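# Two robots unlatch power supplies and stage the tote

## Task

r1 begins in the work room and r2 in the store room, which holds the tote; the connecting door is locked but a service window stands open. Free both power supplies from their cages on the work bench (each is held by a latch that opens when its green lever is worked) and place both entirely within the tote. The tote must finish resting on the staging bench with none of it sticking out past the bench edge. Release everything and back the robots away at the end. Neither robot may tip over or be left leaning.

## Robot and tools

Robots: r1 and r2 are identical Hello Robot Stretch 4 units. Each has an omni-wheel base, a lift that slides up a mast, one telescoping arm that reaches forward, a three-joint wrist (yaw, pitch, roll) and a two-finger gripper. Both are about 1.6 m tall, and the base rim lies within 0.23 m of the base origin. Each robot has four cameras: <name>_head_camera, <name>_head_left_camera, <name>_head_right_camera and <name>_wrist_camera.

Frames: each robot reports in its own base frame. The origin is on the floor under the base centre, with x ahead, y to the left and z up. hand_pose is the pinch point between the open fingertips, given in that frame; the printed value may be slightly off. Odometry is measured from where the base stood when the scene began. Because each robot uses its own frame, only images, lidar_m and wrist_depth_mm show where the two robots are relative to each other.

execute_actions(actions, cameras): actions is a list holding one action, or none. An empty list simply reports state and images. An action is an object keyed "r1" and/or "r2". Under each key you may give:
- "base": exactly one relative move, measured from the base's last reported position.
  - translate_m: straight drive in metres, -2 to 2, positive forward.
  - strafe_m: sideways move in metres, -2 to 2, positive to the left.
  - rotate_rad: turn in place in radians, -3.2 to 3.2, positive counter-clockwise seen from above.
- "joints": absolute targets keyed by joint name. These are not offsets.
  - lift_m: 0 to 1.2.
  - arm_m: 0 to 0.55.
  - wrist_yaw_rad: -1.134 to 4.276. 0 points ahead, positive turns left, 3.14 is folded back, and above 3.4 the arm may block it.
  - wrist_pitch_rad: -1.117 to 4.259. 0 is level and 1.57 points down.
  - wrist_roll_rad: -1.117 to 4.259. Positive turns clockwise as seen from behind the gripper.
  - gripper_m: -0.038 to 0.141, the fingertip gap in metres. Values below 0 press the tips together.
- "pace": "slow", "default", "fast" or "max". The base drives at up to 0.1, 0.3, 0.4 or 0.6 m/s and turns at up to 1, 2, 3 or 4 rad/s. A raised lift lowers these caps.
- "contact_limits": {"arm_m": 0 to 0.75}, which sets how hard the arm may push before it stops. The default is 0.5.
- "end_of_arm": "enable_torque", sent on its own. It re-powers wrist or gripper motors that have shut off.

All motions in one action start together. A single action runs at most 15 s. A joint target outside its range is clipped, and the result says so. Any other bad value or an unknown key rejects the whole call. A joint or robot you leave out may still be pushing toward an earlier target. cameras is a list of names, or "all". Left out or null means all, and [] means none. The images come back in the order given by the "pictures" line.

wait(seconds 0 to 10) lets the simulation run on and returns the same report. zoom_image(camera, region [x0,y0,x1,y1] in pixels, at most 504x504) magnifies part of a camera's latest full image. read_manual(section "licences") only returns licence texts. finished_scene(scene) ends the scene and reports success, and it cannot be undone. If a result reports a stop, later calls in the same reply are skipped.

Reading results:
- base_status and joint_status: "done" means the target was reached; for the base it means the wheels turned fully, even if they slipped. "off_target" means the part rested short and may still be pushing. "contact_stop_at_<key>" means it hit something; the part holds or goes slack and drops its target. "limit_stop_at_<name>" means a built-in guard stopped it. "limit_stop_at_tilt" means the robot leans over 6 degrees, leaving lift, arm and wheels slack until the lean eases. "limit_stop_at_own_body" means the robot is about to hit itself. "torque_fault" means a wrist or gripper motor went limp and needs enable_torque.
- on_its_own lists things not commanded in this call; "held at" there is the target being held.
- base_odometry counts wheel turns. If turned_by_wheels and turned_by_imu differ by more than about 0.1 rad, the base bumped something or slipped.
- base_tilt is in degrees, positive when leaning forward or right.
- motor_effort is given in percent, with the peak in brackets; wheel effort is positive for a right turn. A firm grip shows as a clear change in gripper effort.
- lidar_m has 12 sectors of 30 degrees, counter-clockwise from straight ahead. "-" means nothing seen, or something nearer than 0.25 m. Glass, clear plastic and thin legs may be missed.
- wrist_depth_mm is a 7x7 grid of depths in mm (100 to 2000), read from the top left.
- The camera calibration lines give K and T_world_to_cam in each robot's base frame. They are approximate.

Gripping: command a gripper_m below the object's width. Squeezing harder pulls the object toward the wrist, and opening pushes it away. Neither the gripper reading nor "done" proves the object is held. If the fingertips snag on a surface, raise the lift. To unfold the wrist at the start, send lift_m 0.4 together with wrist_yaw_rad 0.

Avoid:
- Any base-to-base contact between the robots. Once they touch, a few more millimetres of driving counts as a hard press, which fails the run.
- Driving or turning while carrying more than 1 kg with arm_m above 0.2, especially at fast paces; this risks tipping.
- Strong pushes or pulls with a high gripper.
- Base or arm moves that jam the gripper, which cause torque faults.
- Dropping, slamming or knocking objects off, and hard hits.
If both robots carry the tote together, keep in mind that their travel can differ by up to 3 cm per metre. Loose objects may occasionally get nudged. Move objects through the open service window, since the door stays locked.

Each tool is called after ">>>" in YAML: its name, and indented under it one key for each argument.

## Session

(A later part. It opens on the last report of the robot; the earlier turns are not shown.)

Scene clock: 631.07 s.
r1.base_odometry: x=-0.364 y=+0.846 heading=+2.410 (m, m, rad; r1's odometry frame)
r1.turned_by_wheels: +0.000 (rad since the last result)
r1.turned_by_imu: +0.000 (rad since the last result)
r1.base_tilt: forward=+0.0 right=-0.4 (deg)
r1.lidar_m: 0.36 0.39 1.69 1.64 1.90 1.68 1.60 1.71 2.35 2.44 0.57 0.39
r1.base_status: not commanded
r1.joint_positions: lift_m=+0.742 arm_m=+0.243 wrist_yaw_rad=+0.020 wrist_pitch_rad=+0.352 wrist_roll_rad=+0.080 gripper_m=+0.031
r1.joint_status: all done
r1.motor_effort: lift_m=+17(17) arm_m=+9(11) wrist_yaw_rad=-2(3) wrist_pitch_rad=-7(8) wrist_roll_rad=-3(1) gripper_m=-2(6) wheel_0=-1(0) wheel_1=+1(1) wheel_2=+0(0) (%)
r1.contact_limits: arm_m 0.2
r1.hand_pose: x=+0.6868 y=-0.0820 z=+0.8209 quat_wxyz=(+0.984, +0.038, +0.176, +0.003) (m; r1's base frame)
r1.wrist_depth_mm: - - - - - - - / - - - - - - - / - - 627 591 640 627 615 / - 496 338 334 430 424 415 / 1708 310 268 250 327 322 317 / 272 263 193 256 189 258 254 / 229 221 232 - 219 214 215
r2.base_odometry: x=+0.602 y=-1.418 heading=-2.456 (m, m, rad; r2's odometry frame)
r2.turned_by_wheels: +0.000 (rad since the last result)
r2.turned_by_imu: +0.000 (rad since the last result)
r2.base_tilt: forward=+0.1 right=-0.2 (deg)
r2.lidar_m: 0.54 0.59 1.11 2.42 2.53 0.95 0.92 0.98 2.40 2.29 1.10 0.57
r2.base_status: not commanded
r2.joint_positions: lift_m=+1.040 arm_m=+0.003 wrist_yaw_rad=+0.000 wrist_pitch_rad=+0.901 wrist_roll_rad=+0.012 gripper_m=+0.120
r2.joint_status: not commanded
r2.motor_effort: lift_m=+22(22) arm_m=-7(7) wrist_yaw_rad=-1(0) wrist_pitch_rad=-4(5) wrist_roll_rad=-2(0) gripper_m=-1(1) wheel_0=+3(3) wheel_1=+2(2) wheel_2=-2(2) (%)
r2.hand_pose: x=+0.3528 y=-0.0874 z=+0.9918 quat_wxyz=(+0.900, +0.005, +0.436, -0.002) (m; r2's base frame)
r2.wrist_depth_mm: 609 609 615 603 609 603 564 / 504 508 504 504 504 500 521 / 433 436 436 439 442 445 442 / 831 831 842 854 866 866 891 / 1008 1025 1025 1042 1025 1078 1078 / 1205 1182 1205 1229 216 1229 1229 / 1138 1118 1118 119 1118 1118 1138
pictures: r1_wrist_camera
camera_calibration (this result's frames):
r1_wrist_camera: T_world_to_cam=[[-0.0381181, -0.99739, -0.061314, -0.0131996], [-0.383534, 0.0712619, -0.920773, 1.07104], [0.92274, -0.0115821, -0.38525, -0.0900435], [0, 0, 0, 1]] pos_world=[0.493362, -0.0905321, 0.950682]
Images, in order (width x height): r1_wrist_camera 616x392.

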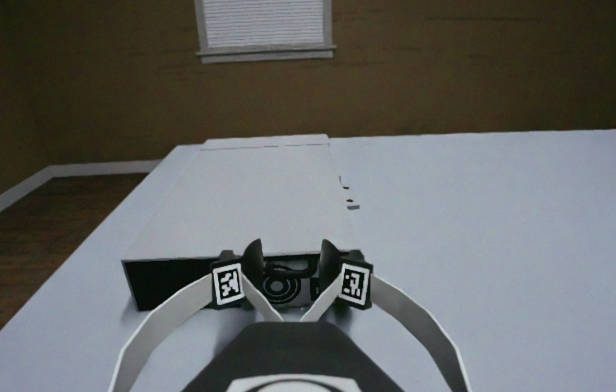

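>>> execute_actions:
  actions:
    - {"r1":{"joints":{"lift_m":0.737,"arm_m":0.247},"contact_limits":{"arm_m":0.2},"pace":"slow"}}
  cameras: []

>>> execute_actions:
  actions:
    - {"r1":{"joints":{"gripper_m":0.012},"pace":"slow"}}
  cameras: ["r1_wrist_camera"]

Scene clock: 631.83 s.
r1.base_odometry: x=-0.364 y=+0.846 heading=+2.410 (m, m, rad; r1's odometry frame)
r1.turned_by_wheels: +0.000 (rad since the last result)
r1.turned_by_imu: +0.000 (rad since the last result)
r1.base_tilt: forward=+0.0 right=-0.3 (deg)
r1.lidar_m: 0.36 0.38 1.70 1.67 1.92 1.66 1.60 1.70 2.37 2.43 0.49 0.38
r1.base_status: not commanded
r1.joint_positions: lift_m=+0.737 arm_m=+0.245 wrist_yaw_rad=+0.020 wrist_pitch_rad=+0.352 wrist_roll_rad=+0.080 gripper_m=+0.031
r1.joint_status: all done
r1.motor_effort: lift_m=+17(16) arm_m=+9(8) wrist_yaw_rad=-1(0) wrist_pitch_rad=-8(6) wrist_roll_rad=-3(4) gripper_m=-5(5) wheel_0=-1(0) wheel_1=+1(0) wheel_2=+0(0) (%)
r1.contact_limits: arm_m 0.2
r1.hand_pose: x=+0.6886 y=-0.0821 z=+0.8159 quat_wxyz=(+0.984, +0.038, +0.176, +0.003) (m; r1's base frame)
r1.wrist_depth_mm: - - - - - - - / - - - - - - - / - - 603 580 621 603 597 / - 484 329 322 424 413 410 / 1708 303 258 251 319 312 306 / 266 259 194 248 189 253 249 / 222 214 224 - 213 208 209
r2.base_odometry: x=+0.602 y=-1.418 heading=-2.456 (m, m, rad; r2's odometry frame)
r2.turned_by_wheels: +0.000 (rad since the last result)
r2.turned_by_imu: +0.000 (rad since the last result)
r2.base_tilt: forward=+0.1 right=-0.2 (deg)
r2.lidar_m: 0.53 0.59 1.12 2.42 2.54 0.99 0.92 0.97 2.38 2.29 1.13 0.57
r2.base_status: not commanded
r2.joint_positions: lift_m=+1.040 arm_m=+0.003 wrist_yaw_rad=+0.000 wrist_pitch_rad=+0.901 wrist_roll_rad=+0.012 gripper_m=+0.120
r2.joint_status: not commanded
r2.motor_effort: lift_m=+22(22) arm_m=-7(7) wrist_yaw_rad=-1(1) wrist_pitch_rad=-5(4) wrist_roll_rad=-3(1) gripper_m=-1(0) wheel_0=+3(3) wheel_1=+2(2) wheel_2=-2(3) (%)
r2.hand_pose: x=+0.3528 y=-0.0874 z=+0.9918 quat_wxyz=(+0.900, +0.005, +0.436, -0.002) (m; r2's base frame)
r2.wrist_depth_mm: 609 615 615 609 603 603 559 / 504 504 508 504 504 504 521 / 433 433 436 442 442 442 442 / 820 831 842 854 866 866 891 / 991 1025 1025 1042 1025 1078 1098 / 1205 1182 1182 1205 215 1255 1255 / 1138 1118 1138 119 1138 1118 1138
pictures: none
No camera images: the call's "cameras" was empty. Leave "cameras" out to get every camera's image.

Scene clock: 632.97 s.
r1.base_odometry: x=-0.364 y=+0.846 heading=+2.410 (m, m, rad; r1's odometry frame)
r1.turned_by_wheels: +0.000 (rad since the last result)
r1.turned_by_imu: +0.000 (rad since the last result)
r1.base_tilt: forward=+0.0 right=-0.4 (deg)
r1.lidar_m: 0.35 0.41 1.67 1.66 1.89 1.67 1.61 1.69 2.35 2.43 0.51 0.40
r1.base_status: not commanded
r1.joint_positions: lift_m=+0.737 arm_m=+0.246 wrist_yaw_rad=+0.021 wrist_pitch_rad=+0.352 wrist_roll_rad=+0.080 gripper_m=+0.012
r1.joint_status: all done
r1.motor_effort: lift_m=+17(17) arm_m=+7(9) wrist_yaw_rad=-5(5) wrist_pitch_rad=-7(7) wrist_roll_rad=-2(2) gripper_m=-14(11) wheel_0=+0(1) wheel_1=+1(1) wheel_2=+0(0) (%)
r1.hand_pose: x=+0.6892 y=-0.0816 z=+0.8159 quat_wxyz=(+0.984, +0.038, +0.175, +0.003) (m; r1's base frame)
r1.wrist_depth_mm: - - - - - - - / - - - - - - - / - - 609 574 627 609 591 / - 480 327 319 418 413 410 / 1708 303 256 249 315 310 307 / 265 256 188 248 188 251 249 / 222 211 225 - 219 209 209
r2.base_odometry: x=+0.602 y=-1.418 heading=-2.456 (m, m, rad; r2's odometry frame)
r2.turned_by_wheels: +0.000 (rad since the last result)
r2.turned_by_imu: +0.000 (rad since the last result)
r2.base_tilt: forward=+0.0 right=-0.2 (deg)
r2.lidar_m: 0.54 0.57 1.10 2.42 2.53 0.95 0.91 0.98 2.40 2.30 1.10 0.58
r2.base_status: not commanded
r2.joint_positions: lift_m=+1.040 arm_m=+0.003 wrist_yaw_rad=+0.000 wrist_pitch_rad=+0.901 wrist_roll_rad=+0.012 gripper_m=+0.120
r2.joint_status: not commanded
r2.motor_effort: lift_m=+22(22) arm_m=-7(7) wrist_yaw_rad=-1(1) wrist_pitch_rad=-4(4) wrist_roll_rad=-2(2) gripper_m=+0(0) wheel_0=+3(3) wheel_1=+2(2) wheel_2=-2(2) (%)
r2.hand_pose: x=+0.3528 y=-0.0874 z=+0.9918 quat_wxyz=(+0.900, +0.005, +0.436, -0.002) (m; r2's base frame)
r2.wrist_depth_mm: 603 609 609 609 603 597 564 / 508 508 508 508 508 504 521 / 433 430 436 439 442 442 442 / 820 820 831 854 866 878 878 / 991 1008 1025 1060 1008 1078 1118 / 1205 1160 1182 1229 216 1229 1255 / 1138 1118 1160 119 1138 1138 1138
pictures: r1_wrist_camera
camera_calibration (this result's frames):
r1_wrist_camera: T_world_to_cam=[[-0.0368555, -0.997437, -0.0613221, -0.0139409], [-0.383496, 0.0707823, -0.920826, 1.0673], [0.922807, -0.0104207, -0.385122, -0.0942043], [0, 0, 0, 1]] pos_world=[0.495723, -0.0904327, 0.94566]
Images, in order (width x height): r1_wrist_camera 616x392.

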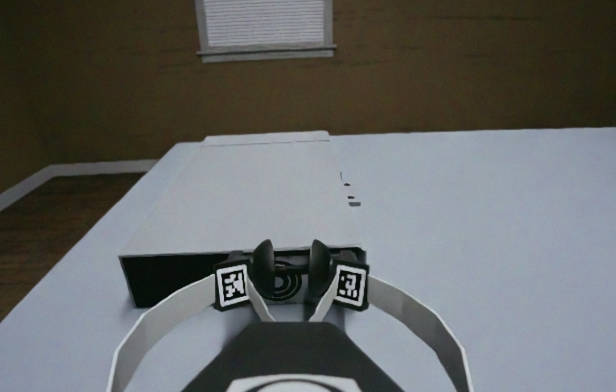

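>>> execute_actions:
  actions:
    - {"r1":{"joints":{"gripper_m":-0.008,"arm_m":0.25,"lift_m":0.735},"pace":"slow"}}
  cameras: []

>>> execute_actions:
  actions:
    - {"r1":{"joints":{"gripper_m":-0.038,"arm_m":0.253,"lift_m":0.732},"pace":"slow"}}
  cameras: ["r1_wrist_camera"]

Scene clock: 634.83 s.
r1.base_odometry: x=-0.364 y=+0.846 heading=+2.410 (m, m, rad; r1's odometry frame)
r1.turned_by_wheels: +0.000 (rad since the last result)
r1.turned_by_imu: +0.000 (rad since the last result)
r1.base_tilt: forward=+0.0 right=-0.4 (deg)
r1.lidar_m: 0.35 0.36 1.68 1.65 1.89 1.67 1.61 1.69 2.33 2.44 0.52 0.38
r1.base_status: not commanded
r1.joint_positions: lift_m=+0.735 arm_m=+0.249 wrist_yaw_rad=+0.023 wrist_pitch_rad=+0.351 wrist_roll_rad=+0.080 gripper_m=-0.007
r1.joint_status: all done
r1.motor_effort: lift_m=+18(17) arm_m=+5(11) wrist_yaw_rad=-11(12) wrist_pitch_rad=-3(7) wrist_roll_rad=-2(1) gripper_m=-25(25) wheel_0=-1(1) wheel_1=+1(1) wheel_2=+3(3) (%)
r1.hand_pose: x=+0.6928 y=-0.0811 z=+0.8142 quat_wxyz=(+0.984, +0.037, +0.175, +0.004) (m; r1's base frame)
r1.wrist_depth_mm: - - - - - - - / - - - - - - - / - - 597 517 609 609 591 / - 477 324 317 418 410 402 / 1708 297 253 244 314 310 306 / 264 252 186 246 187 249 246 / 220 213 225 - 218 205 207
r2.base_odometry: x=+0.602 y=-1.418 heading=-2.456 (m, m, rad; r2's odometry frame)
r2.turned_by_wheels: +0.000 (rad since the last result)
r2.turned_by_imu: +0.000 (rad since the last result)
r2.base_tilt: forward=+0.1 right=-0.2 (deg)
r2.lidar_m: 0.54 0.58 1.13 2.43 2.52 0.97 0.91 0.96 2.42 2.30 1.10 0.57
r2.base_status: not commanded
r2.joint_positions: lift_m=+1.040 arm_m=+0.003 wrist_yaw_rad=+0.000 wrist_pitch_rad=+0.901 wrist_roll_rad=+0.012 gripper_m=+0.120
r2.joint_status: not commanded
r2.motor_effort: lift_m=+22(22) arm_m=-7(7) wrist_yaw_rad=-1(0) wrist_pitch_rad=-4(5) wrist_roll_rad=-2(2) gripper_m=-1(1) wheel_0=+3(3) wheel_1=+2(2) wheel_2=-2(2) (%)
r2.hand_pose: x=+0.3528 y=-0.0874 z=+0.9918 quat_wxyz=(+0.900, +0.005, +0.436, -0.002) (m; r2's base frame)
r2.wrist_depth_mm: 609 609 609 609 609 603 564 / 504 508 508 504 504 500 521 / 436 430 436 436 442 445 445 / 809 831 842 842 866 878 878 / 991 1025 1025 1060 1025 1078 1098 / 1205 1182 1160 1229 216 1229 1255 / 1138 1118 1138 119 1118 1138 1138
pictures: none
No camera images: the call's "cameras" was empty. Leave "cameras" out to get every camera's image.

Scene clock: 636.10 s.
r1.base_odometry: x=-0.364 y=+0.846 heading=+2.409 (m, m, rad; r1's odometry frame)
r1.turned_by_wheels: -0.001 (rad since the last result)
r1.turned_by_imu: -0.001 (rad since the last result)
r1.base_tilt: forward=-0.1 right=-0.3 (deg)
r1.lidar_m: 0.35 0.41 1.66 1.64 1.89 1.70 1.60 1.68 2.33 2.43 0.55 0.41
r1.base_status: not commanded
r1.joint_positions: lift_m=+0.732 arm_m=+0.252 wrist_yaw_rad=+0.009 wrist_pitch_rad=+0.348 wrist_roll_rad=+0.080 gripper_m=-0.037
r1.joint_status: all done
r1.on_its_own: wrist_yaw_rad is at rest, and its effort (+31) is outside its rest range (-13 to +13)
r1.motor_effort: lift_m=+18(18) arm_m=+5(11) wrist_yaw_rad=+31(35) wrist_pitch_rad=+3(5) wrist_roll_rad=-2(2) gripper_m=-17(34) wheel_0=-5(5) wheel_1=+0(2) wheel_2=-7(7) (%)
r1.hand_pose: x=+0.6950 y=-0.0851 z=+0.8119 quat_wxyz=(+0.984, +0.039, +0.173, -0.003) (m; r1's base frame)
r1.wrist_depth_mm: - - - - - - - / - - - - - - - / - - 496 585 634 621 603 / - 449 325 322 424 415 407 / 1661 274 256 236 320 314 306 / 262 255 182 202 181 250 247 / 220 216 224 - 218 206 207
r2.base_odometry: x=+0.602 y=-1.418 heading=-2.456 (m, m, rad; r2's odometry frame)
r2.turned_by_wheels: +0.000 (rad since the last result)
r2.turned_by_imu: +0.000 (rad since the last result)
r2.base_tilt: forward=+0.1 right=-0.2 (deg)
r2.lidar_m: 0.55 0.58 1.10 2.42 2.52 0.95 0.92 0.96 2.40 2.28 1.13 0.57
r2.base_status: not commanded
r2.joint_positions: lift_m=+1.040 arm_m=+0.003 wrist_yaw_rad=+0.000 wrist_pitch_rad=+0.901 wrist_roll_rad=+0.012 gripper_m=+0.120
r2.joint_status: not commanded
r2.motor_effort: lift_m=+22(22) arm_m=-7(7) wrist_yaw_rad=+0(1) wrist_pitch_rad=-5(4) wrist_roll_rad=+0(3) gripper_m=-2(2) wheel_0=+3(3) wheel_1=+2(2) wheel_2=-2(2) (%)
r2.hand_pose: x=+0.3528 y=-0.0874 z=+0.9918 quat_wxyz=(+0.900, +0.005, +0.436, -0.002) (m; r2's base frame)
r2.wrist_depth_mm: 603 609 609 609 609 609 564 / 504 504 504 508 508 504 521 / 433 433 433 439 445 442 445 / 820 831 854 854 866 866 878 / 991 1025 1042 1042 1025 1078 1098 / 1205 1160 1205 1255 216 1229 1229 / 1138 1118 1138 119 1138 1118 1118
pictures: r1_wrist_camera
camera_calibration (this result's frames):
r1_wrist_camera: T_world_to_cam=[[-0.0493993, -0.996884, -0.0614967, -0.00854386], [-0.378979, 0.0756758, -0.922306, 1.06459], [0.924086, -0.0222554, -0.381536, -0.105956], [0, 0, 0, 1]] pos_world=[0.500949, -0.0914393, 0.94093]
Images, in order (width x height): r1_wrist_camera 616x392.

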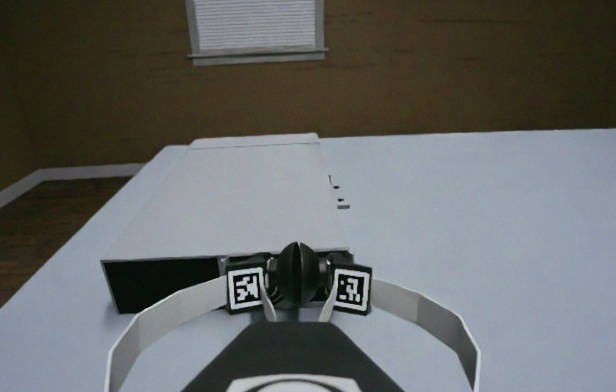

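>>> execute_actions:
  actions:
    - {"r1":{"base":{"strafe_m":-0.01},"pace":"slow"}}
  cameras: []

>>> execute_actions:
  actions:
    - {"r1":{"joints":{"arm_m":0.24},"pace":"slow"}}
  cameras: ["r1_wrist_camera"]

Scene clock: 637.57 s.
r1.base_odometry: x=-0.357 y=+0.853 heading=+2.408 (m, m, rad; r1's odometry frame)
r1.turned_by_wheels: +0.000 (rad since the last result)
r1.turned_by_imu: +0.000 (rad since the last result)
r1.base_tilt: forward=-0.2 right=-0.3 (deg)
r1.lidar_m: 0.36 0.40 1.73 1.66 1.90 1.66 1.60 1.69 2.32 2.44 0.51 0.36
r1.base_status: done
r1.joint_positions: lift_m=+0.732 arm_m=+0.252 wrist_yaw_rad=+0.014 wrist_pitch_rad=+0.349 wrist_roll_rad=+0.080 gripper_m=-0.038
r1.joint_status: not commanded
r1.on_its_own: wrist_yaw_rad is at rest, and its effort (+14) is outside its rest range (-13 to +13)
r1.motor_effort: lift_m=+17(18) arm_m=+5(5) wrist_yaw_rad=+14(32) wrist_pitch_rad=+2(4) wrist_roll_rad=-2(2) gripper_m=-17(16) wheel_0=+1(4) wheel_1=-1(4) wheel_2=-5(6) (%)
r1.hand_pose: x=+0.6954 y=-0.0835 z=+0.8118 quat_wxyz=(+0.984, +0.038, +0.174, +0.000) (m; r1's base frame)
r1.wrist_depth_mm: - - - - - - - / - - - - - - - / - - 492 580 627 609 603 / - 421 324 340 418 413 407 / 991 272 254 238 317 310 306 / 263 252 179 200 180 248 245 / 220 216 223 - 217 206 206
r2.base_odometry: x=+0.602 y=-1.418 heading=-2.456 (m, m, rad; r2's odometry frame)
r2.turned_by_wheels: +0.000 (rad since the last result)
r2.turned_by_imu: +0.000 (rad since the last result)
r2.base_tilt: forward=+0.1 right=-0.2 (deg)
r2.lidar_m: 0.53 0.55 1.12 2.40 2.55 0.99 0.92 0.98 2.36 2.30 1.12 0.55
r2.base_status: not commanded
r2.joint_positions: lift_m=+1.040 arm_m=+0.003 wrist_yaw_rad=+0.000 wrist_pitch_rad=+0.901 wrist_roll_rad=+0.012 gripper_m=+0.120
r2.joint_status: not commanded
r2.motor_effort: lift_m=+23(22) arm_m=-7(7) wrist_yaw_rad=-1(0) wrist_pitch_rad=-4(5) wrist_roll_rad=-2(2) gripper_m=+0(1) wheel_0=+3(3) wheel_1=+2(3) wheel_2=-3(2) (%)
r2.hand_pose: x=+0.3528 y=-0.0874 z=+0.9918 quat_wxyz=(+0.900, +0.005, +0.436, -0.002) (m; r2's base frame)
r2.wrist_depth_mm: 603 609 609 609 609 603 559 / 508 504 504 504 504 508 521 / 433 433 436 439 442 442 439 / 831 831 842 842 866 878 878 / 1008 1025 1025 1042 1025 1078 1078 / 1205 1160 1182 1229 215 1229 1255 / 1138 1098 1138 119 1138 1118 1138
pictures: none
No camera images: the call's "cameras" was empty. Leave "cameras" out to get every camera's image.

Scene clock: 638.57 s.
r1.base_odometry: x=-0.357 y=+0.853 heading=+2.409 (m, m, rad; r1's odometry frame)
r1.turned_by_wheels: +0.000 (rad since the last result)
r1.turned_by_imu: +0.000 (rad since the last result)
r1.base_tilt: forward=+0.0 right=-0.3 (deg)
r1.lidar_m: 0.36 0.39 1.72 1.67 1.92 1.68 1.59 1.69 2.34 2.42 0.55 0.38
r1.base_status: not commanded
r1.joint_positions: lift_m=+0.732 arm_m=+0.242 wrist_yaw_rad=+0.020 wrist_pitch_rad=+0.352 wrist_roll_rad=+0.080 gripper_m=-0.037
r1.joint_status: all done
r1.motor_effort: lift_m=+18(17) arm_m=-9(10) wrist_yaw_rad=-1(15) wrist_pitch_rad=-6(5) wrist_roll_rad=-1(0) gripper_m=-20(19) wheel_0=+0(1) wheel_1=-1(1) wheel_2=-1(5) (%)
r1.hand_pose: x=+0.6850 y=-0.0821 z=+0.8111 quat_wxyz=(+0.984, +0.038, +0.175, +0.003) (m; r1's base frame)
r1.wrist_depth_mm: - - - - - - - / - - - - - - - / - - 477 517 603 597 580 / - 413 315 314 413 402 397 / 931 291 250 248 314 304 301 / 258 248 180 200 175 245 241 / 216 213 220 - 213 202 204
r2.base_odometry: x=+0.602 y=-1.418 heading=-2.456 (m, m, rad; r2's odometry frame)
r2.turned_by_wheels: +0.000 (rad since the last result)
r2.turned_by_imu: +0.000 (rad since the last result)
r2.base_tilt: forward=+0.1 right=-0.2 (deg)
r2.lidar_m: 0.54 0.58 1.12 2.40 2.51 0.97 0.91 0.98 2.39 2.30 1.12 0.54
r2.base_status: not commanded
r2.joint_positions: lift_m=+1.040 arm_m=+0.003 wrist_yaw_rad=+0.000 wrist_pitch_rad=+0.901 wrist_roll_rad=+0.012 gripper_m=+0.120
r2.joint_status: not commanded
r2.motor_effort: lift_m=+22(22) arm_m=-7(7) wrist_yaw_rad=+0(1) wrist_pitch_rad=-4(4) wrist_roll_rad=-3(0) gripper_m=-1(0) wheel_0=+3(3) wheel_1=+2(3) wheel_2=-2(2) (%)
r2.hand_pose: x=+0.3528 y=-0.0874 z=+0.9918 quat_wxyz=(+0.900, +0.005, +0.436, -0.002) (m; r2's base frame)
r2.wrist_depth_mm: 609 609 609 609 609 597 564 / 504 508 508 504 504 500 521 / 433 433 436 439 445 445 442 / 820 831 842 854 854 866 891 / 991 1008 1025 1042 1025 1078 1098 / 1205 1182 1182 1205 215 1229 1229 / 1160 1138 1160 119 1138 1138 1138
pictures: r1_wrist_camera
camera_calibration (this result's frames):
r1_wrist_camera: T_world_to_cam=[[-0.0384321, -0.997379, -0.0613045, -0.0137659], [-0.382837, 0.0713652, -0.921055, 1.06103], [0.923016, -0.0119284, -0.384577, -0.0929588], [0, 0, 0, 1]] pos_world=[0.491476, -0.0905594, 0.940676]
Images, in order (width x height): r1_wrist_camera 616x392.

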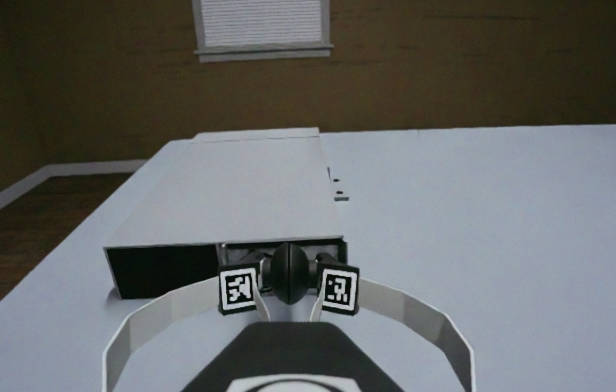

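>>> execute_actions:
  actions:
    - {"r1":{"base":{"strafe_m":0.01},"joints":{"arm_m":0.19,"gripper_m":0.033}}}
  cameras: ["r1_wrist_camera"]

>>> zoom_image:
  camera: "r1_wrist_camera"
  region: [220, 190, 390, 300]

Scene clock: 640.07 s.
r1.base_odometry: x=-0.364 y=+0.846 heading=+2.409 (m, m, rad; r1's odometry frame)
r1.turned_by_wheels: +0.000 (rad since the last result)
r1.turned_by_imu: +0.000 (rad since the last result)
r1.base_tilt: forward=-0.1 right=-0.4 (deg)
r1.lidar_m: 0.37 0.40 1.68 1.66 1.88 1.68 1.61 1.68 2.37 2.42 0.54 0.39
r1.base_status: done
r1.joint_positions: lift_m=+0.732 arm_m=+0.192 wrist_yaw_rad=+0.020 wrist_pitch_rad=+0.352 wrist_roll_rad=+0.080 gripper_m=+0.033
r1.joint_status: all done
r1.motor_effort: lift_m=+17(18) arm_m=-9(8) wrist_yaw_rad=-2(2) wrist_pitch_rad=-6(5) wrist_roll_rad=-1(1) gripper_m=-5(19) wheel_0=-2(5) wheel_1=+1(5) wheel_2=+1(1) (%)
r1.hand_pose: x=+0.6350 y=-0.0820 z=+0.8110 quat_wxyz=(+0.984, +0.038, +0.175, +0.003) (m; r1's base frame)
r1.wrist_depth_mm: - - - - - - - / - - - - - - - / - - 517 504 603 591 580 / - 439 334 310 410 402 399 / 1661 320 306 303 309 306 300 / 259 257 192 242 190 246 241 / 216 209 220 - 208 204 204
r2.base_odometry: x=+0.602 y=-1.418 heading=-2.456 (m, m, rad; r2's odometry frame)
r2.turned_by_wheels: +0.000 (rad since the last result)
r2.turned_by_imu: +0.000 (rad since the last result)
r2.base_tilt: forward=+0.2 right=-0.2 (deg)
r2.lidar_m: 0.53 0.57 1.14 2.42 2.54 0.98 0.92 0.96 2.42 2.28 1.13 0.57
r2.base_status: not commanded
r2.joint_positions: lift_m=+1.040 arm_m=+0.003 wrist_yaw_rad=+0.000 wrist_pitch_rad=+0.901 wrist_roll_rad=+0.012 gripper_m=+0.120
r2.joint_status: not commanded
r2.motor_effort: lift_m=+22(22) arm_m=-7(7) wrist_yaw_rad=+0(1) wrist_pitch_rad=-5(4) wrist_roll_rad=-1(1) gripper_m=-1(0) wheel_0=+3(3) wheel_1=+3(2) wheel_2=-2(3) (%)
r2.hand_pose: x=+0.3528 y=-0.0874 z=+0.9918 quat_wxyz=(+0.900, +0.005, +0.436, -0.002) (m; r2's base frame)
r2.wrist_depth_mm: 609 609 609 609 609 597 559 / 508 508 504 508 512 500 521 / 430 436 436 442 445 445 445 / 820 831 842 854 866 878 891 / 991 1025 1025 1042 1008 1078 1118 / 1229 1160 1182 1229 215 1229 1255 / 1160 1118 1160 119 1138 1118 1138
pictures: r1_wrist_camera
camera_calibration (this result's frames):
r1_wrist_camera: T_world_to_cam=[[-0.0382605, -0.997386, -0.0612927, -0.0157608], [-0.383038, 0.0712908, -0.920977, 1.04189], [0.92294, -0.0117596, -0.384765, -0.0466003], [0, 0, 0, 1]] pos_world=[0.44149, -0.0905447, 0.94066]
Images, in order (width x height): r1_wrist_camera 616x392.

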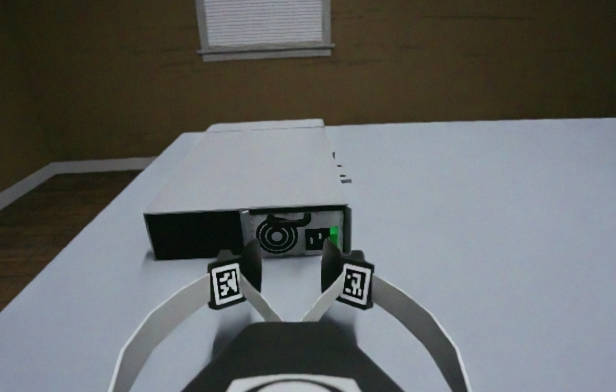

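Region (220, 190, 390, 300) of r1_wrist_camera's 616x392 image, scaled by 2.965; it fills the top 326 rows of this view, and the rest is white.

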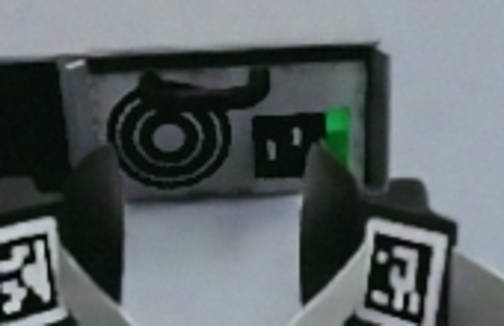

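>>> execute_actions:
  actions:
    - {"r1":{"base":{"strafe_m":0.002},"joints":{"arm_m":0.247,"wrist_roll_rad":0.06},"contact_limits":{"arm_m":0.2},"pace":"slow"}}
  cameras: []

>>> execute_actions:
  actions:
    - {"r1":{"joints":{"arm_m":0.25},"contact_limits":{"arm_m":0.2},"pace":"slow"}}
  cameras: ["r1_wrist_camera"]

>>> zoom_image:
  camera: "r1_wrist_camera"
  region: [220, 210, 390, 320]

Scene clock: 642.20 s.
r1.base_odometry: x=-0.365 y=+0.844 heading=+2.409 (m, m, rad; r1's odometry frame)
r1.turned_by_wheels: +0.000 (rad since the last result)
r1.turned_by_imu: +0.000 (rad since the last result)
r1.base_tilt: forward=+0.0 right=-0.3 (deg)
r1.lidar_m: 0.36 0.40 1.70 1.64 1.88 1.70 1.60 1.66 2.33 2.43 0.55 0.35
r1.base_status: done
r1.joint_positions: lift_m=+0.732 arm_m=+0.245 wrist_yaw_rad=+0.020 wrist_pitch_rad=+0.352 wrist_roll_rad=+0.060 gripper_m=+0.033
r1.joint_status: all done
r1.motor_effort: lift_m=+18(17) arm_m=+9(9) wrist_yaw_rad=-1(2) wrist_pitch_rad=-6(6) wrist_roll_rad=-1(2) gripper_m=-5(4) wheel_0=-1(8) wheel_1=-1(7) wheel_2=+0(1) (%)
r1.contact_limits: arm_m 0.2
r1.hand_pose: x=+0.6888 y=-0.0820 z=+0.8110 quat_wxyz=(+0.984, +0.028, +0.175, +0.005) (m; r1's base frame)
r1.wrist_depth_mm: - - - - - - - / - - - - - - - / - - 539 504 621 609 609 / - 427 312 309 413 410 413 / 1576 289 248 245 312 307 306 / 253 255 192 243 189 248 246 / 212 207 219 - 208 206 207
r2.base_odometry: x=+0.602 y=-1.418 heading=-2.456 (m, m, rad; r2's odometry frame)
r2.turned_by_wheels: +0.000 (rad since the last result)
r2.turned_by_imu: +0.001 (rad since the last result)
r2.base_tilt: forward=+0.1 right=-0.1 (deg)
r2.lidar_m: 0.54 0.57 1.12 2.42 2.52 0.96 0.91 0.97 2.39 2.28 1.12 0.56
r2.base_status: not commanded
r2.joint_positions: lift_m=+1.040 arm_m=+0.003 wrist_yaw_rad=+0.000 wrist_pitch_rad=+0.901 wrist_roll_rad=+0.012 gripper_m=+0.120
r2.joint_status: not commanded
r2.motor_effort: lift_m=+22(22) arm_m=-7(7) wrist_yaw_rad=+0(1) wrist_pitch_rad=-4(4) wrist_roll_rad=+0(1) gripper_m=-1(0) wheel_0=+3(3) wheel_1=+2(2) wheel_2=-2(2) (%)
r2.hand_pose: x=+0.3528 y=-0.0874 z=+0.9918 quat_wxyz=(+0.900, +0.005, +0.436, -0.002) (m; r2's base frame)
r2.wrist_depth_mm: 609 609 609 603 603 603 564 / 504 504 508 508 504 504 517 / 436 433 436 439 442 445 445 / 820 831 842 854 866 878 878 / 991 1025 1042 1042 1025 1098 1098 / 1182 1160 1205 1255 215 1229 1255 / 1138 1138 1160 119 1160 1138 1138
pictures: none
No camera images: the call's "cameras" was empty. Leave "cameras" out to get every camera's image.

Scene clock: 642.83 s.
r1.base_odometry: x=-0.365 y=+0.844 heading=+2.409 (m, m, rad; r1's odometry frame)
r1.turned_by_wheels: +0.000 (rad since the last result)
r1.turned_by_imu: +0.000 (rad since the last result)
r1.base_tilt: forward=+0.0 right=-0.3 (deg)
r1.lidar_m: 0.36 0.39 1.68 1.66 1.88 1.68 1.60 1.68 2.35 2.43 0.51 0.37
r1.base_status: not commanded
r1.joint_positions: lift_m=+0.732 arm_m=+0.248 wrist_yaw_rad=+0.019 wrist_pitch_rad=+0.354 wrist_roll_rad=+0.060 gripper_m=+0.033
r1.joint_status: all done
r1.motor_effort: lift_m=+17(17) arm_m=+11(12) wrist_yaw_rad=+1(2) wrist_pitch_rad=-11(12) wrist_roll_rad=-1(1) gripper_m=-2(4) wheel_0=-1(1) wheel_1=+0(0) wheel_2=+0(0) (%)
r1.contact_limits: arm_m 0.2
r1.hand_pose: x=+0.6912 y=-0.0824 z=+0.8105 quat_wxyz=(+0.984, +0.028, +0.176, +0.004) (m; r1's base frame)
r1.wrist_depth_mm: - - - - - - - / - - - - - - - / - - 462 500 603 603 597 / - 424 307 304 407 404 404 / 1537 285 245 243 307 306 306 / 252 254 188 241 190 247 244 / 211 208 216 - 207 205 206
r2.base_odometry: x=+0.602 y=-1.418 heading=-2.456 (m, m, rad; r2's odometry frame)
r2.turned_by_wheels: +0.000 (rad since the last result)
r2.turned_by_imu: +0.000 (rad since the last result)
r2.base_tilt: forward=+0.1 right=-0.2 (deg)
r2.lidar_m: 0.54 0.57 1.11 2.42 2.53 0.98 0.93 0.96 2.39 2.26 1.12 0.57
r2.base_status: not commanded
r2.joint_positions: lift_m=+1.040 arm_m=+0.003 wrist_yaw_rad=+0.000 wrist_pitch_rad=+0.901 wrist_roll_rad=+0.012 gripper_m=+0.120
r2.joint_status: not commanded
r2.motor_effort: lift_m=+22(23) arm_m=-8(7) wrist_yaw_rad=+0(1) wrist_pitch_rad=-4(5) wrist_roll_rad=+0(2) gripper_m=-1(1) wheel_0=+3(3) wheel_1=+2(2) wheel_2=-2(2) (%)
r2.hand_pose: x=+0.3528 y=-0.0874 z=+0.9918 quat_wxyz=(+0.900, +0.005, +0.436, -0.002) (m; r2's base frame)
r2.wrist_depth_mm: 609 609 609 609 609 603 564 / 504 504 508 508 504 504 517 / 433 433 433 439 445 445 442 / 820 820 854 854 854 878 866 / 1008 1008 1042 1042 1008 1078 1098 / 1182 1182 1205 1255 215 1255 1255 / 1160 1118 1138 119 1138 1118 1138
pictures: r1_wrist_camera
camera_calibration (this result's frames):
r1_wrist_camera: T_world_to_cam=[[-0.0327101, -0.998561, -0.0424938, -0.0331566], [-0.38492, 0.0518231, -0.921494, 1.06306], [0.92237, -0.0137854, -0.386062, -0.0974263], [0, 0, 0, 1]] pos_world=[0.497972, -0.089543, 0.940581]
Images, in order (width x height): r1_wrist_camera 616x392.

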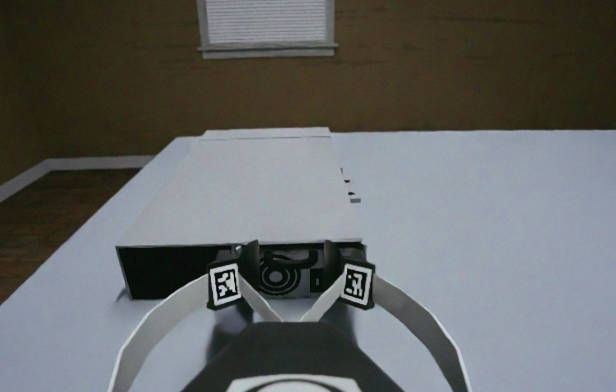

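Region (220, 210, 390, 320) of r1_wrist_camera's 616x392 image, scaled by 2.965; it fills the top 326 rows of this view, and the rest is white.

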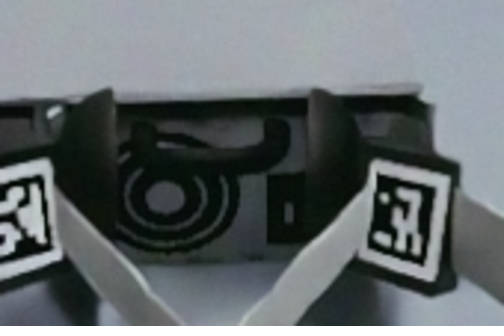

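>>> execute_actions:
  actions:
    - {"r1":{"joints":{"gripper_m":0.018},"pace":"slow"}}
  cameras: []

>>> execute_actions:
  actions:
    - {"r1":{"joints":{"gripper_m":0.005,"arm_m":0.253,"lift_m":0.731},"pace":"slow"}}
  cameras: ["r1_wrist_camera"]

Scene clock: 644.13 s.
r1.base_odometry: x=-0.365 y=+0.844 heading=+2.409 (m, m, rad; r1's odometry frame)
r1.turned_by_wheels: +0.000 (rad since the last result)
r1.turned_by_imu: +0.000 (rad since the last result)
r1.base_tilt: forward=-0.1 right=-0.4 (deg)
r1.lidar_m: 0.37 0.40 1.69 1.63 1.89 1.68 1.60 1.67 2.33 2.44 0.51 0.39
r1.base_status: not commanded
r1.joint_positions: lift_m=+0.732 arm_m=+0.248 wrist_yaw_rad=+0.020 wrist_pitch_rad=+0.354 wrist_roll_rad=+0.060 gripper_m=+0.018
r1.joint_status: all done
r1.motor_effort: lift_m=+18(17) arm_m=+9(11) wrist_yaw_rad=-2(3) wrist_pitch_rad=-12(12) wrist_roll_rad=-4(0) gripper_m=-10(10) wheel_0=-1(0) wheel_1=+0(0) wheel_2=+0(0) (%)
r1.hand_pose: x=+0.6916 y=-0.0820 z=+0.8104 quat_wxyz=(+0.984, +0.028, +0.176, +0.005) (m; r1's base frame)
r1.wrist_depth_mm: - - - - - - - / - - - - - - - / - - 459 496 609 603 597 / - 424 307 306 410 407 402 / 1537 283 244 237 307 306 304 / 251 253 190 242 190 247 244 / 212 208 217 - 210 204 206
r2.base_odometry: x=+0.602 y=-1.418 heading=-2.456 (m, m, rad; r2's odometry frame)
r2.turned_by_wheels: +0.000 (rad since the last result)
r2.turned_by_imu: +0.000 (rad since the last result)
r2.base_tilt: forward=+0.2 right=-0.2 (deg)
r2.lidar_m: 0.54 0.57 1.13 2.43 2.50 0.97 0.93 0.98 2.38 2.30 1.11 0.56
r2.base_status: not commanded
r2.joint_positions: lift_m=+1.040 arm_m=+0.003 wrist_yaw_rad=+0.000 wrist_pitch_rad=+0.901 wrist_roll_rad=+0.012 gripper_m=+0.120
r2.joint_status: not commanded
r2.motor_effort: lift_m=+23(23) arm_m=-7(7) wrist_yaw_rad=-1(1) wrist_pitch_rad=-4(4) wrist_roll_rad=-3(1) gripper_m=+0(1) wheel_0=+3(3) wheel_1=+2(3) wheel_2=-3(2) (%)
r2.hand_pose: x=+0.3528 y=-0.0874 z=+0.9918 quat_wxyz=(+0.900, +0.005, +0.436, -0.002) (m; r2's base frame)
r2.wrist_depth_mm: 609 609 609 609 603 609 564 / 508 504 504 508 508 504 521 / 433 433 436 442 442 442 445 / 820 831 831 842 866 866 878 / 991 1025 1025 1060 1025 1078 1098 / 1205 1160 1205 1229 216 1229 1229 / 1138 1118 1138 119 1138 1138 1138
pictures: none
No camera images: the call's "cameras" was empty. Leave "cameras" out to get every camera's image.

Scene clock: 645.07 s.
r1.base_odometry: x=-0.365 y=+0.844 heading=+2.409 (m, m, rad; r1's odometry frame)
r1.turned_by_wheels: +0.000 (rad since the last result)
r1.turned_by_imu: +0.000 (rad since the last result)
r1.base_tilt: forward=-0.1 right=-0.4 (deg)
r1.lidar_m: 0.35 0.39 1.70 1.66 1.92 1.67 1.61 1.68 2.33 2.44 0.55 0.36
r1.base_status: not commanded
r1.joint_positions: lift_m=+0.731 arm_m=+0.251 wrist_yaw_rad=+0.020 wrist_pitch_rad=+0.354 wrist_roll_rad=+0.060 gripper_m=+0.005
r1.joint_status: all done
r1.motor_effort: lift_m=+17(17) arm_m=+9(11) wrist_yaw_rad=-1(3) wrist_pitch_rad=-13(12) wrist_roll_rad=-1(2) gripper_m=-16(18) wheel_0=-1(1) wheel_1=+0(0) wheel_2=+0(0) (%)
r1.hand_pose: x=+0.6945 y=-0.0821 z=+0.8094 quat_wxyz=(+0.984, +0.028, +0.176, +0.004) (m; r1's base frame)
r1.wrist_depth_mm: - - - - - - - / - - - - - - - / - - 462 488 597 597 597 / - 424 306 306 407 407 402 / 946 283 242 237 309 307 303 / 251 242 183 238 184 245 243 / 211 207 215 - 213 203 204
r2.base_odometry: x=+0.602 y=-1.418 heading=-2.456 (m, m, rad; r2's odometry frame)
r2.turned_by_wheels: +0.000 (rad since the last result)
r2.turned_by_imu: +0.000 (rad since the last result)
r2.base_tilt: forward=+0.1 right=-0.3 (deg)
r2.lidar_m: 0.54 0.57 1.11 2.44 2.55 0.97 0.91 0.97 2.38 2.29 1.12 0.57
r2.base_status: not commanded
r2.joint_positions: lift_m=+1.040 arm_m=+0.003 wrist_yaw_rad=+0.000 wrist_pitch_rad=+0.901 wrist_roll_rad=+0.012 gripper_m=+0.120
r2.joint_status: not commanded
r2.motor_effort: lift_m=+22(23) arm_m=-7(7) wrist_yaw_rad=+0(1) wrist_pitch_rad=-4(5) wrist_roll_rad=+0(2) gripper_m=+0(1) wheel_0=+3(3) wheel_1=+3(2) wheel_2=-2(2) (%)
r2.hand_pose: x=+0.3528 y=-0.0874 z=+0.9918 quat_wxyz=(+0.900, +0.005, +0.436, -0.002) (m; r2's base frame)
r2.wrist_depth_mm: 603 609 615 609 603 603 564 / 504 504 508 504 508 500 521 / 430 433 436 442 442 442 442 / 820 820 831 854 866 878 878 / 1008 1025 1025 1042 1042 1078 1078 / 1205 1182 1160 1229 215 1229 1229 / 1138 1118 1138 119 1138 1138 1138
pictures: r1_wrist_camera
camera_calibration (this result's frames):
r1_wrist_camera: T_world_to_cam=[[-0.0318757, -0.998589, -0.0424677, -0.0334678], [-0.385337, 0.0514826, -0.921339, 1.06345], [0.922225, -0.0130039, -0.386434, -0.10039], [0, 0, 0, 1]] pos_world=[0.501301, -0.0894752, 0.939581]
Images, in order (width x height): r1_wrist_camera 616x392.

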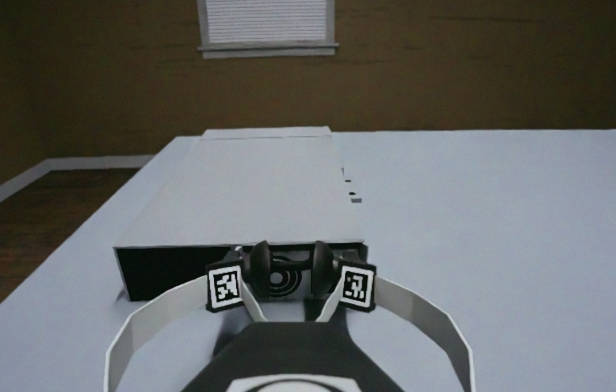

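Neutral. Continue.

>>> execute_actions:
  actions:
    - {"r1":{"joints":{"gripper_m":-0.008,"arm_m":0.2565,"lift_m":0.7295},"pace":"slow"}}
  cameras: []

>>> execute_actions:
  actions:
    - {"r1":{"joints":{"gripper_m":-0.023,"arm_m":0.26,"lift_m":0.728},"pace":"slow"}}
  cameras: []

>>> execute_actions:
  actions:
    - {"r1":{"joints":{"gripper_m":-0.038,"arm_m":0.263,"lift_m":0.7265},"pace":"slow"}}
  cameras: ["r1_wrist_camera"]

Scene clock: 646.10 s.
r1.base_odometry: x=-0.365 y=+0.844 heading=+2.409 (m, m, rad; r1's odometry frame)
r1.turned_by_wheels: +0.000 (rad since the last result)
r1.turned_by_imu: +0.000 (rad since the last result)
r1.base_tilt: forward=-0.1 right=-0.3 (deg)
r1.lidar_m: 0.36 0.37 1.71 1.66 1.92 1.69 1.61 1.69 2.34 2.45 0.53 0.38
r1.base_status: not commanded
r1.joint_positions: lift_m=+0.730 arm_m=+0.255 wrist_yaw_rad=+0.019 wrist_pitch_rad=+0.354 wrist_roll_rad=+0.060 gripper_m=-0.007
r1.joint_status: all done
r1.motor_effort: lift_m=+17(19) arm_m=+9(16) wrist_yaw_rad=+0(4) wrist_pitch_rad=-14(13) wrist_roll_rad=-2(1) gripper_m=-21(22) wheel_0=-1(1) wheel_1=+0(0) wheel_2=-1(0) (%)
r1.hand_pose: x=+0.6979 y=-0.0822 z=+0.8078 quat_wxyz=(+0.984, +0.028, +0.176, +0.004) (m; r1's base frame)
r1.wrist_depth_mm: - - - - - - - / - - - - - - - / - - 449 488 597 591 597 / - 418 301 298 404 397 399 / 931 278 239 236 304 303 298 / 247 238 188 238 187 242 240 / 208 206 213 - 210 200 202
r2.base_odometry: x=+0.602 y=-1.418 heading=-2.456 (m, m, rad; r2's odometry frame)
r2.turned_by_wheels: +0.000 (rad since the last result)
r2.turned_by_imu: +0.000 (rad since the last result)
r2.base_tilt: forward=+0.2 right=-0.3 (deg)
r2.lidar_m: 0.54 0.56 1.12 2.43 2.52 0.96 0.90 0.99 2.37 2.29 1.12 0.57
r2.base_status: not commanded
r2.joint_positions: lift_m=+1.040 arm_m=+0.003 wrist_yaw_rad=+0.000 wrist_pitch_rad=+0.901 wrist_roll_rad=+0.012 gripper_m=+0.120
r2.joint_status: not commanded
r2.motor_effort: lift_m=+23(22) arm_m=-7(7) wrist_yaw_rad=-1(0) wrist_pitch_rad=-5(5) wrist_roll_rad=-1(3) gripper_m=-1(1) wheel_0=+3(3) wheel_1=+2(2) wheel_2=-2(3) (%)
r2.hand_pose: x=+0.3528 y=-0.0874 z=+0.9918 quat_wxyz=(+0.900, +0.005, +0.436, -0.002) (m; r2's base frame)
r2.wrist_depth_mm: 603 609 609 609 609 609 559 / 504 508 508 504 504 504 517 / 433 433 436 442 449 442 442 / 820 831 842 854 866 866 891 / 991 1008 1025 1060 1025 1098 1118 / 1205 1160 1182 1229 216 1229 1229 / 1160 1118 1138 119 1138 1138 1138
pictures: none
No camera images: the call's "cameras" was empty. Leave "cameras" out to get every camera's image.

Scene clock: 646.97 s.
r1.base_odometry: x=-0.365 y=+0.844 heading=+2.409 (m, m, rad; r1's odometry frame)
r1.turned_by_wheels: +0.000 (rad since the last result)
r1.turned_by_imu: +0.000 (rad since the last result)
r1.base_tilt: forward=+0.0 right=-0.3 (deg)
r1.lidar_m: 0.36 0.39 1.71 1.65 1.91 1.66 1.61 1.69 2.33 2.44 0.50 0.39
r1.base_status: not commanded
r1.joint_positions: lift_m=+0.728 arm_m=+0.258 wrist_yaw_rad=+0.019 wrist_pitch_rad=+0.355 wrist_roll_rad=+0.060 gripper_m=-0.022
r1.joint_status: all done
r1.motor_effort: lift_m=+17(17) arm_m=+10(17) wrist_yaw_rad=+0(6) wrist_pitch_rad=-15(14) wrist_roll_rad=-3(2) gripper_m=-24(27) wheel_0=+0(0) wheel_1=+0(1) wheel_2=-1(1) (%)
r1.hand_pose: x=+0.7013 y=-0.0822 z=+0.8063 quat_wxyz=(+0.984, +0.028, +0.177, +0.004) (m; r1's base frame)
r1.wrist_depth_mm: - - - - - - - / - - - - - - - / - - 442 480 585 585 585 / - 410 297 294 399 397 392 / 917 279 236 234 304 300 296 / 245 228 183 236 184 239 237 / 206 204 212 - 209 199 200
r2.base_odometry: x=+0.602 y=-1.418 heading=-2.456 (m, m, rad; r2's odometry frame)
r2.turned_by_wheels: +0.000 (rad since the last result)
r2.turned_by_imu: +0.000 (rad since the last result)
r2.base_tilt: forward=+0.1 right=-0.2 (deg)
r2.lidar_m: 0.53 0.58 1.15 2.42 2.52 0.98 0.91 1.00 2.40 2.31 1.13 0.58
r2.base_status: not commanded
r2.joint_positions: lift_m=+1.040 arm_m=+0.003 wrist_yaw_rad=+0.000 wrist_pitch_rad=+0.901 wrist_roll_rad=+0.012 gripper_m=+0.120
r2.joint_status: not commanded
r2.motor_effort: lift_m=+23(22) arm_m=-7(7) wrist_yaw_rad=-1(1) wrist_pitch_rad=-4(5) wrist_roll_rad=-1(2) gripper_m=-1(2) wheel_0=+3(3) wheel_1=+2(2) wheel_2=-2(2) (%)
r2.hand_pose: x=+0.3528 y=-0.0874 z=+0.9918 quat_wxyz=(+0.900, +0.005, +0.436, -0.002) (m; r2's base frame)
r2.wrist_depth_mm: 609 603 609 609 609 603 564 / 508 504 508 504 508 508 517 / 433 436 436 442 445 442 442 / 809 831 842 842 866 866 878 / 1008 1008 1025 1060 1025 1078 1118 / 1182 1182 1182 1229 216 1229 1229 / 1138 1118 1138 119 1138 1138 1160
pictures: none
No camera images: the call's "cameras" was empty. Leave "cameras" out to get every camera's image.

Scene clock: 647.87 s.
r1.base_odometry: x=-0.365 y=+0.844 heading=+2.409 (m, m, rad; r1's odometry frame)
r1.turned_by_wheels: +0.000 (rad since the last result)
r1.turned_by_imu: +0.000 (rad since the last result)
r1.base_tilt: forward=+0.0 right=-0.3 (deg)
r1.lidar_m: 0.34 0.39 1.68 1.66 1.90 1.69 1.61 1.67 2.35 2.44 0.54 0.39
r1.base_status: not commanded
r1.joint_positions: lift_m=+0.727 arm_m=+0.261 wrist_yaw_rad=+0.020 wrist_pitch_rad=+0.354 wrist_roll_rad=+0.060 gripper_m=-0.037
r1.joint_status: all done
r1.motor_effort: lift_m=+17(18) arm_m=+9(13) wrist_yaw_rad=-2(6) wrist_pitch_rad=-13(14) wrist_roll_rad=-2(1) gripper_m=-28(27) wheel_0=-1(1) wheel_1=+0(1) wheel_2=-1(1) (%)
r1.hand_pose: x=+0.7046 y=-0.0820 z=+0.8048 quat_wxyz=(+0.984, +0.028, +0.176, +0.005) (m; r1's base frame)
r1.wrist_depth_mm: - - - - - - - / - - - - - - - / - - 439 436 585 574 580 / - 410 294 289 397 392 392 / 931 276 233 230 287 297 293 / 243 163 194 235 184 236 235 / 208 202 211 - 206 198 198
r2.base_odometry: x=+0.602 y=-1.418 heading=-2.456 (m, m, rad; r2's odometry frame)
r2.turned_by_wheels: +0.000 (rad since the last result)
r2.turned_by_imu: +0.000 (rad since the last result)
r2.base_tilt: forward=+0.1 right=-0.2 (deg)
r2.lidar_m: 0.53 0.57 1.10 2.41 2.54 0.97 0.91 0.98 2.38 2.30 1.13 0.57
r2.base_status: not commanded
r2.joint_positions: lift_m=+1.040 arm_m=+0.003 wrist_yaw_rad=+0.000 wrist_pitch_rad=+0.901 wrist_roll_rad=+0.012 gripper_m=+0.120
r2.joint_status: not commanded
r2.motor_effort: lift_m=+23(22) arm_m=-7(8) wrist_yaw_rad=-1(0) wrist_pitch_rad=-4(4) wrist_roll_rad=+0(1) gripper_m=+0(1) wheel_0=+3(3) wheel_1=+2(2) wheel_2=-2(3) (%)
r2.hand_pose: x=+0.3528 y=-0.0874 z=+0.9918 quat_wxyz=(+0.900, +0.005, +0.436, -0.002) (m; r2's base frame)
r2.wrist_depth_mm: 609 609 603 609 609 609 564 / 504 508 504 508 504 504 517 / 433 433 433 439 449 442 442 / 809 831 842 854 866 878 891 / 991 1025 1025 1042 1025 1098 1098 / 1229 1182 1205 1229 216 1229 1255 / 1160 1118 1138 119 1138 1118 1160
pictures: r1_wrist_camera
camera_calibration (this result's frames):
r1_wrist_camera: T_world_to_cam=[[-0.0314017, -0.998604, -0.042464, -0.033547], [-0.385434, 0.0512973, -0.921308, 1.06318], [0.922201, -0.0125636, -0.386507, -0.111331], [0, 0, 0, 1]] pos_world=[0.511404, -0.0894374, 0.935066]
Images, in order (width x height): r1_wrist_camera 616x392.

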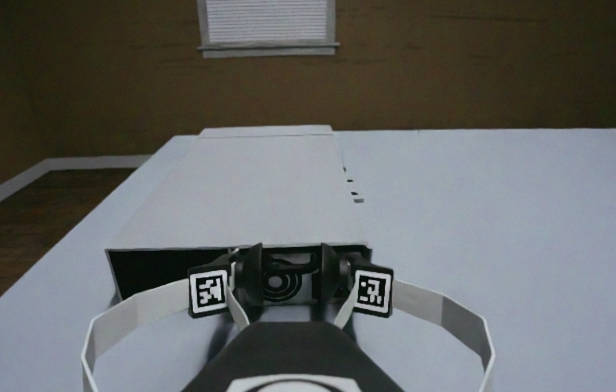

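>>> execute_actions:
  actions:
    - {"r1":{"base":{"strafe_m":-0.002},"joints":{"arm_m":0.254},"pace":"slow"}}
  cameras: []

>>> execute_actions:
  actions:
    - {"r1":{"joints":{"arm_m":0.251},"pace":"slow"}}
  cameras: ["r1_wrist_camera"]

Scene clock: 648.90 s.
r1.base_odometry: x=-0.364 y=+0.846 heading=+2.409 (m, m, rad; r1's odometry frame)
r1.turned_by_wheels: +0.000 (rad since the last result)
r1.turned_by_imu: +0.001 (rad since the last result)
r1.base_tilt: forward=+0.0 right=-0.4 (deg)
r1.lidar_m: 0.34 0.39 1.70 1.65 1.89 1.69 1.60 1.71 2.34 2.43 0.56 0.36
r1.base_status: done
r1.joint_positions: lift_m=+0.727 arm_m=+0.257 wrist_yaw_rad=+0.028 wrist_pitch_rad=+0.351 wrist_roll_rad=+0.060 gripper_m=-0.037
r1.joint_status: all done
r1.on_its_own: wrist_yaw_rad is at rest, and its effort (-23) is outside its rest range (-13 to +13)
r1.motor_effort: lift_m=+20(20) arm_m=-16(16) wrist_yaw_rad=-23(25) wrist_pitch_rad=-3(13) wrist_roll_rad=-3(2) gripper_m=-31(36) wheel_0=-3(1) wheel_1=-1(4) wheel_2=+8(8) (%)
r1.hand_pose: x=+0.7008 y=-0.0799 z=+0.8055 quat_wxyz=(+0.984, +0.027, +0.175, +0.008) (m; r1's base frame)
r1.wrist_depth_mm: - - - - - - - / - - - - - - - / - - 449 439 585 597 585 / - 413 297 294 397 394 392 / 931 276 234 230 289 298 296 / 244 161 180 235 182 236 236 / 206 202 210 - 207 198 199
r2.base_odometry: x=+0.602 y=-1.418 heading=-2.456 (m, m, rad; r2's odometry frame)
r2.turned_by_wheels: +0.000 (rad since the last result)
r2.turned_by_imu: +0.000 (rad since the last result)
r2.base_tilt: forward=+0.1 right=-0.2 (deg)
r2.lidar_m: 0.52 0.57 1.12 2.42 2.53 0.94 0.92 0.95 2.42 2.28 1.11 0.57
r2.base_status: not commanded
r2.joint_positions: lift_m=+1.040 arm_m=+0.003 wrist_yaw_rad=+0.000 wrist_pitch_rad=+0.901 wrist_roll_rad=+0.012 gripper_m=+0.120
r2.joint_status: not commanded
r2.motor_effort: lift_m=+22(23) arm_m=-7(8) wrist_yaw_rad=-1(1) wrist_pitch_rad=-4(4) wrist_roll_rad=-1(1) gripper_m=+0(1) wheel_0=+3(3) wheel_1=+2(2) wheel_2=-3(2) (%)
r2.hand_pose: x=+0.3528 y=-0.0874 z=+0.9918 quat_wxyz=(+0.900, +0.005, +0.436, -0.002) (m; r2's base frame)
r2.wrist_depth_mm: 609 609 609 615 609 603 564 / 504 508 508 504 508 500 517 / 433 433 433 439 445 442 442 / 820 831 831 854 854 866 878 / 991 1008 1025 1042 1025 1078 1098 / 1182 1160 1182 1229 216 1205 1255 / 1160 1118 1138 119 1138 1138 1118
pictures: none
No camera images: the call's "cameras" was empty. Leave "cameras" out to get every camera's image.

Scene clock: 649.53 s.
r1.base_odometry: x=-0.364 y=+0.846 heading=+2.409 (m, m, rad; r1's odometry frame)
r1.turned_by_wheels: +0.000 (rad since the last result)
r1.turned_by_imu: +0.000 (rad since the last result)
r1.base_tilt: forward=+0.0 right=-0.3 (deg)
r1.lidar_m: 0.36 0.40 1.68 1.66 1.91 1.68 1.61 1.69 2.37 2.42 0.54 0.38
r1.base_status: not commanded
r1.joint_positions: lift_m=+0.727 arm_m=+0.254 wrist_yaw_rad=+0.027 wrist_pitch_rad=+0.351 wrist_roll_rad=+0.060 gripper_m=-0.037
r1.joint_status: all done
r1.on_its_own: wrist_yaw_rad is at rest, and its effort (-22) is outside its rest range (-13 to +13)
r1.motor_effort: lift_m=+20(19) arm_m=-15(15) wrist_yaw_rad=-22(24) wrist_pitch_rad=-2(4) wrist_roll_rad=-3(1) gripper_m=-33(35) wheel_0=-3(3) wheel_1=+0(0) wheel_2=+9(8) (%)
r1.hand_pose: x=+0.6977 y=-0.0801 z=+0.8057 quat_wxyz=(+0.984, +0.027, +0.175, +0.008) (m; r1's base frame)
r1.wrist_depth_mm: - - - - - - - / - - - - - - - / - - 449 442 597 585 585 / - 415 298 296 399 397 394 / 946 278 236 229 289 298 297 / 247 162 181 236 182 238 236 / 205 202 211 - 208 198 200
r2.base_odometry: x=+0.602 y=-1.418 heading=-2.456 (m, m, rad; r2's odometry frame)
r2.turned_by_wheels: +0.000 (rad since the last result)
r2.turned_by_imu: +0.000 (rad since the last result)
r2.base_tilt: forward=+0.1 right=-0.2 (deg)
r2.lidar_m: 0.54 0.57 1.12 2.42 2.53 0.97 0.91 0.97 2.40 2.27 1.09 0.56
r2.base_status: not commanded
r2.joint_positions: lift_m=+1.040 arm_m=+0.003 wrist_yaw_rad=+0.000 wrist_pitch_rad=+0.901 wrist_roll_rad=+0.012 gripper_m=+0.120
r2.joint_status: not commanded
r2.motor_effort: lift_m=+22(23) arm_m=-7(7) wrist_yaw_rad=-1(1) wrist_pitch_rad=-4(5) wrist_roll_rad=-1(2) gripper_m=-1(1) wheel_0=+3(3) wheel_1=+2(3) wheel_2=-3(2) (%)
r2.hand_pose: x=+0.3528 y=-0.0874 z=+0.9918 quat_wxyz=(+0.900, +0.005, +0.436, -0.002) (m; r2's base frame)
r2.wrist_depth_mm: 603 609 609 609 609 603 559 / 504 504 504 508 504 504 521 / 433 433 439 442 445 445 442 / 831 831 831 842 866 878 891 / 1008 1025 1025 1042 1008 1060 1098 / 1205 1160 1182 1205 216 1229 1255 / 1138 1118 1138 119 1160 1118 1138
pictures: r1_wrist_camera
camera_calibration (this result's frames):
r1_wrist_camera: T_world_to_cam=[[-0.0244267, -0.998791, -0.0426599, -0.0365842], [-0.382264, 0.0487615, -0.922766, 1.05996], [0.92373, -0.00623278, -0.382993, -0.108062], [0, 0, 0, 1]] pos_world=[0.504112, -0.0888988, 0.93515]
Images, in order (width x height): r1_wrist_camera 616x392.

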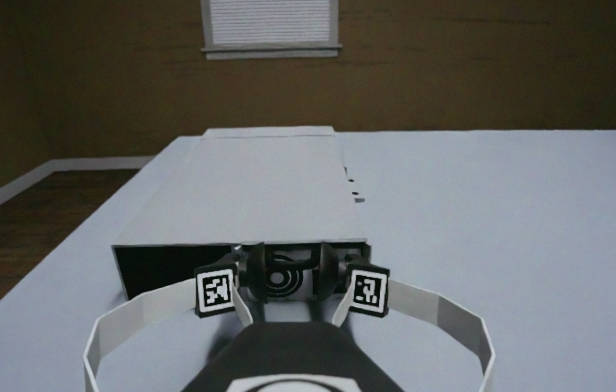

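>>> execute_actions:
  actions:
    - {"r1":{"joints":{"arm_m":0.248},"pace":"slow"}}
  cameras: ["r1_wrist_camera"]

Scene clock: 650.37 s.
r1.base_odometry: x=-0.364 y=+0.846 heading=+2.408 (m, m, rad; r1's odometry frame)
r1.turned_by_wheels: -0.001 (rad since the last result)
r1.turned_by_imu: -0.001 (rad since the last result)
r1.base_tilt: forward=-0.1 right=-0.3 (deg)
r1.lidar_m: 0.37 0.40 1.71 1.65 1.91 1.65 1.60 1.71 2.35 2.42 0.55 0.35
r1.base_status: not commanded
r1.joint_positions: lift_m=+0.727 arm_m=+0.249 wrist_yaw_rad=+0.012 wrist_pitch_rad=+0.353 wrist_roll_rad=+0.060 gripper_m=-0.038
r1.joint_status: all done
r1.on_its_own: wrist_yaw_rad is at rest, and its effort (+23) is outside its rest range (-13 to +13)
r1.motor_effort: lift_m=+19(20) arm_m=-4(19) wrist_yaw_rad=+23(24) wrist_pitch_rad=-7(9) wrist_roll_rad=+0(2) gripper_m=-15(34) wheel_0=-1(3) wheel_1=+2(3) wheel_2=-6(8) (%)
r1.hand_pose: x=+0.6914 y=-0.0843 z=+0.8051 quat_wxyz=(+0.984, +0.029, +0.175, +0.000) (m; r1's base frame)
r1.wrist_depth_mm: - - - - - - - / - - - - - - - / - - 449 488 603 597 597 / - 392 300 297 404 402 399 / 327 276 251 242 304 303 300 / 246 237 180 198 181 243 240 / 206 204 211 - 211 197 202
r2.base_odometry: x=+0.602 y=-1.418 heading=-2.456 (m, m, rad; r2's odometry frame)
r2.turned_by_wheels: +0.000 (rad since the last result)
r2.turned_by_imu: +0.000 (rad since the last result)
r2.base_tilt: forward=+0.1 right=-0.2 (deg)
r2.lidar_m: 0.54 0.58 1.12 2.41 2.56 0.94 0.92 0.98 2.37 2.29 1.14 0.56
r2.base_status: not commanded
r2.joint_positions: lift_m=+1.040 arm_m=+0.003 wrist_yaw_rad=+0.000 wrist_pitch_rad=+0.901 wrist_roll_rad=+0.012 gripper_m=+0.120
r2.joint_status: not commanded
r2.motor_effort: lift_m=+23(23) arm_m=-7(7) wrist_yaw_rad=-1(1) wrist_pitch_rad=-5(4) wrist_roll_rad=-1(0) gripper_m=-2(0) wheel_0=+3(3) wheel_1=+2(2) wheel_2=-3(2) (%)
r2.hand_pose: x=+0.3528 y=-0.0874 z=+0.9918 quat_wxyz=(+0.900, +0.005, +0.436, -0.002) (m; r2's base frame)
r2.wrist_depth_mm: 609 609 609 615 609 603 564 / 504 508 504 504 504 504 517 / 433 430 436 439 442 442 439 / 809 831 842 854 878 878 891 / 991 1008 1025 1042 1025 1098 1098 / 1205 1160 1182 1229 216 1229 1255 / 1138 1098 1160 119 1160 1118 1118
pictures: r1_wrist_camera
camera_calibration (this result's frames):
r1_wrist_camera: T_world_to_cam=[[-0.0397259, -0.998305, -0.0425365, -0.0303956], [-0.383378, 0.0545403, -0.92198, 1.05785], [0.922737, -0.0203189, -0.384895, -0.101393], [0, 0, 0, 1]] pos_world=[0.497908, -0.0900997, 0.934997]
Images, in order (width x height): r1_wrist_camera 616x392.

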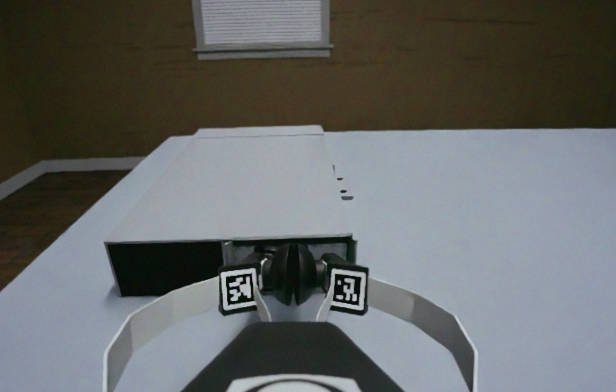

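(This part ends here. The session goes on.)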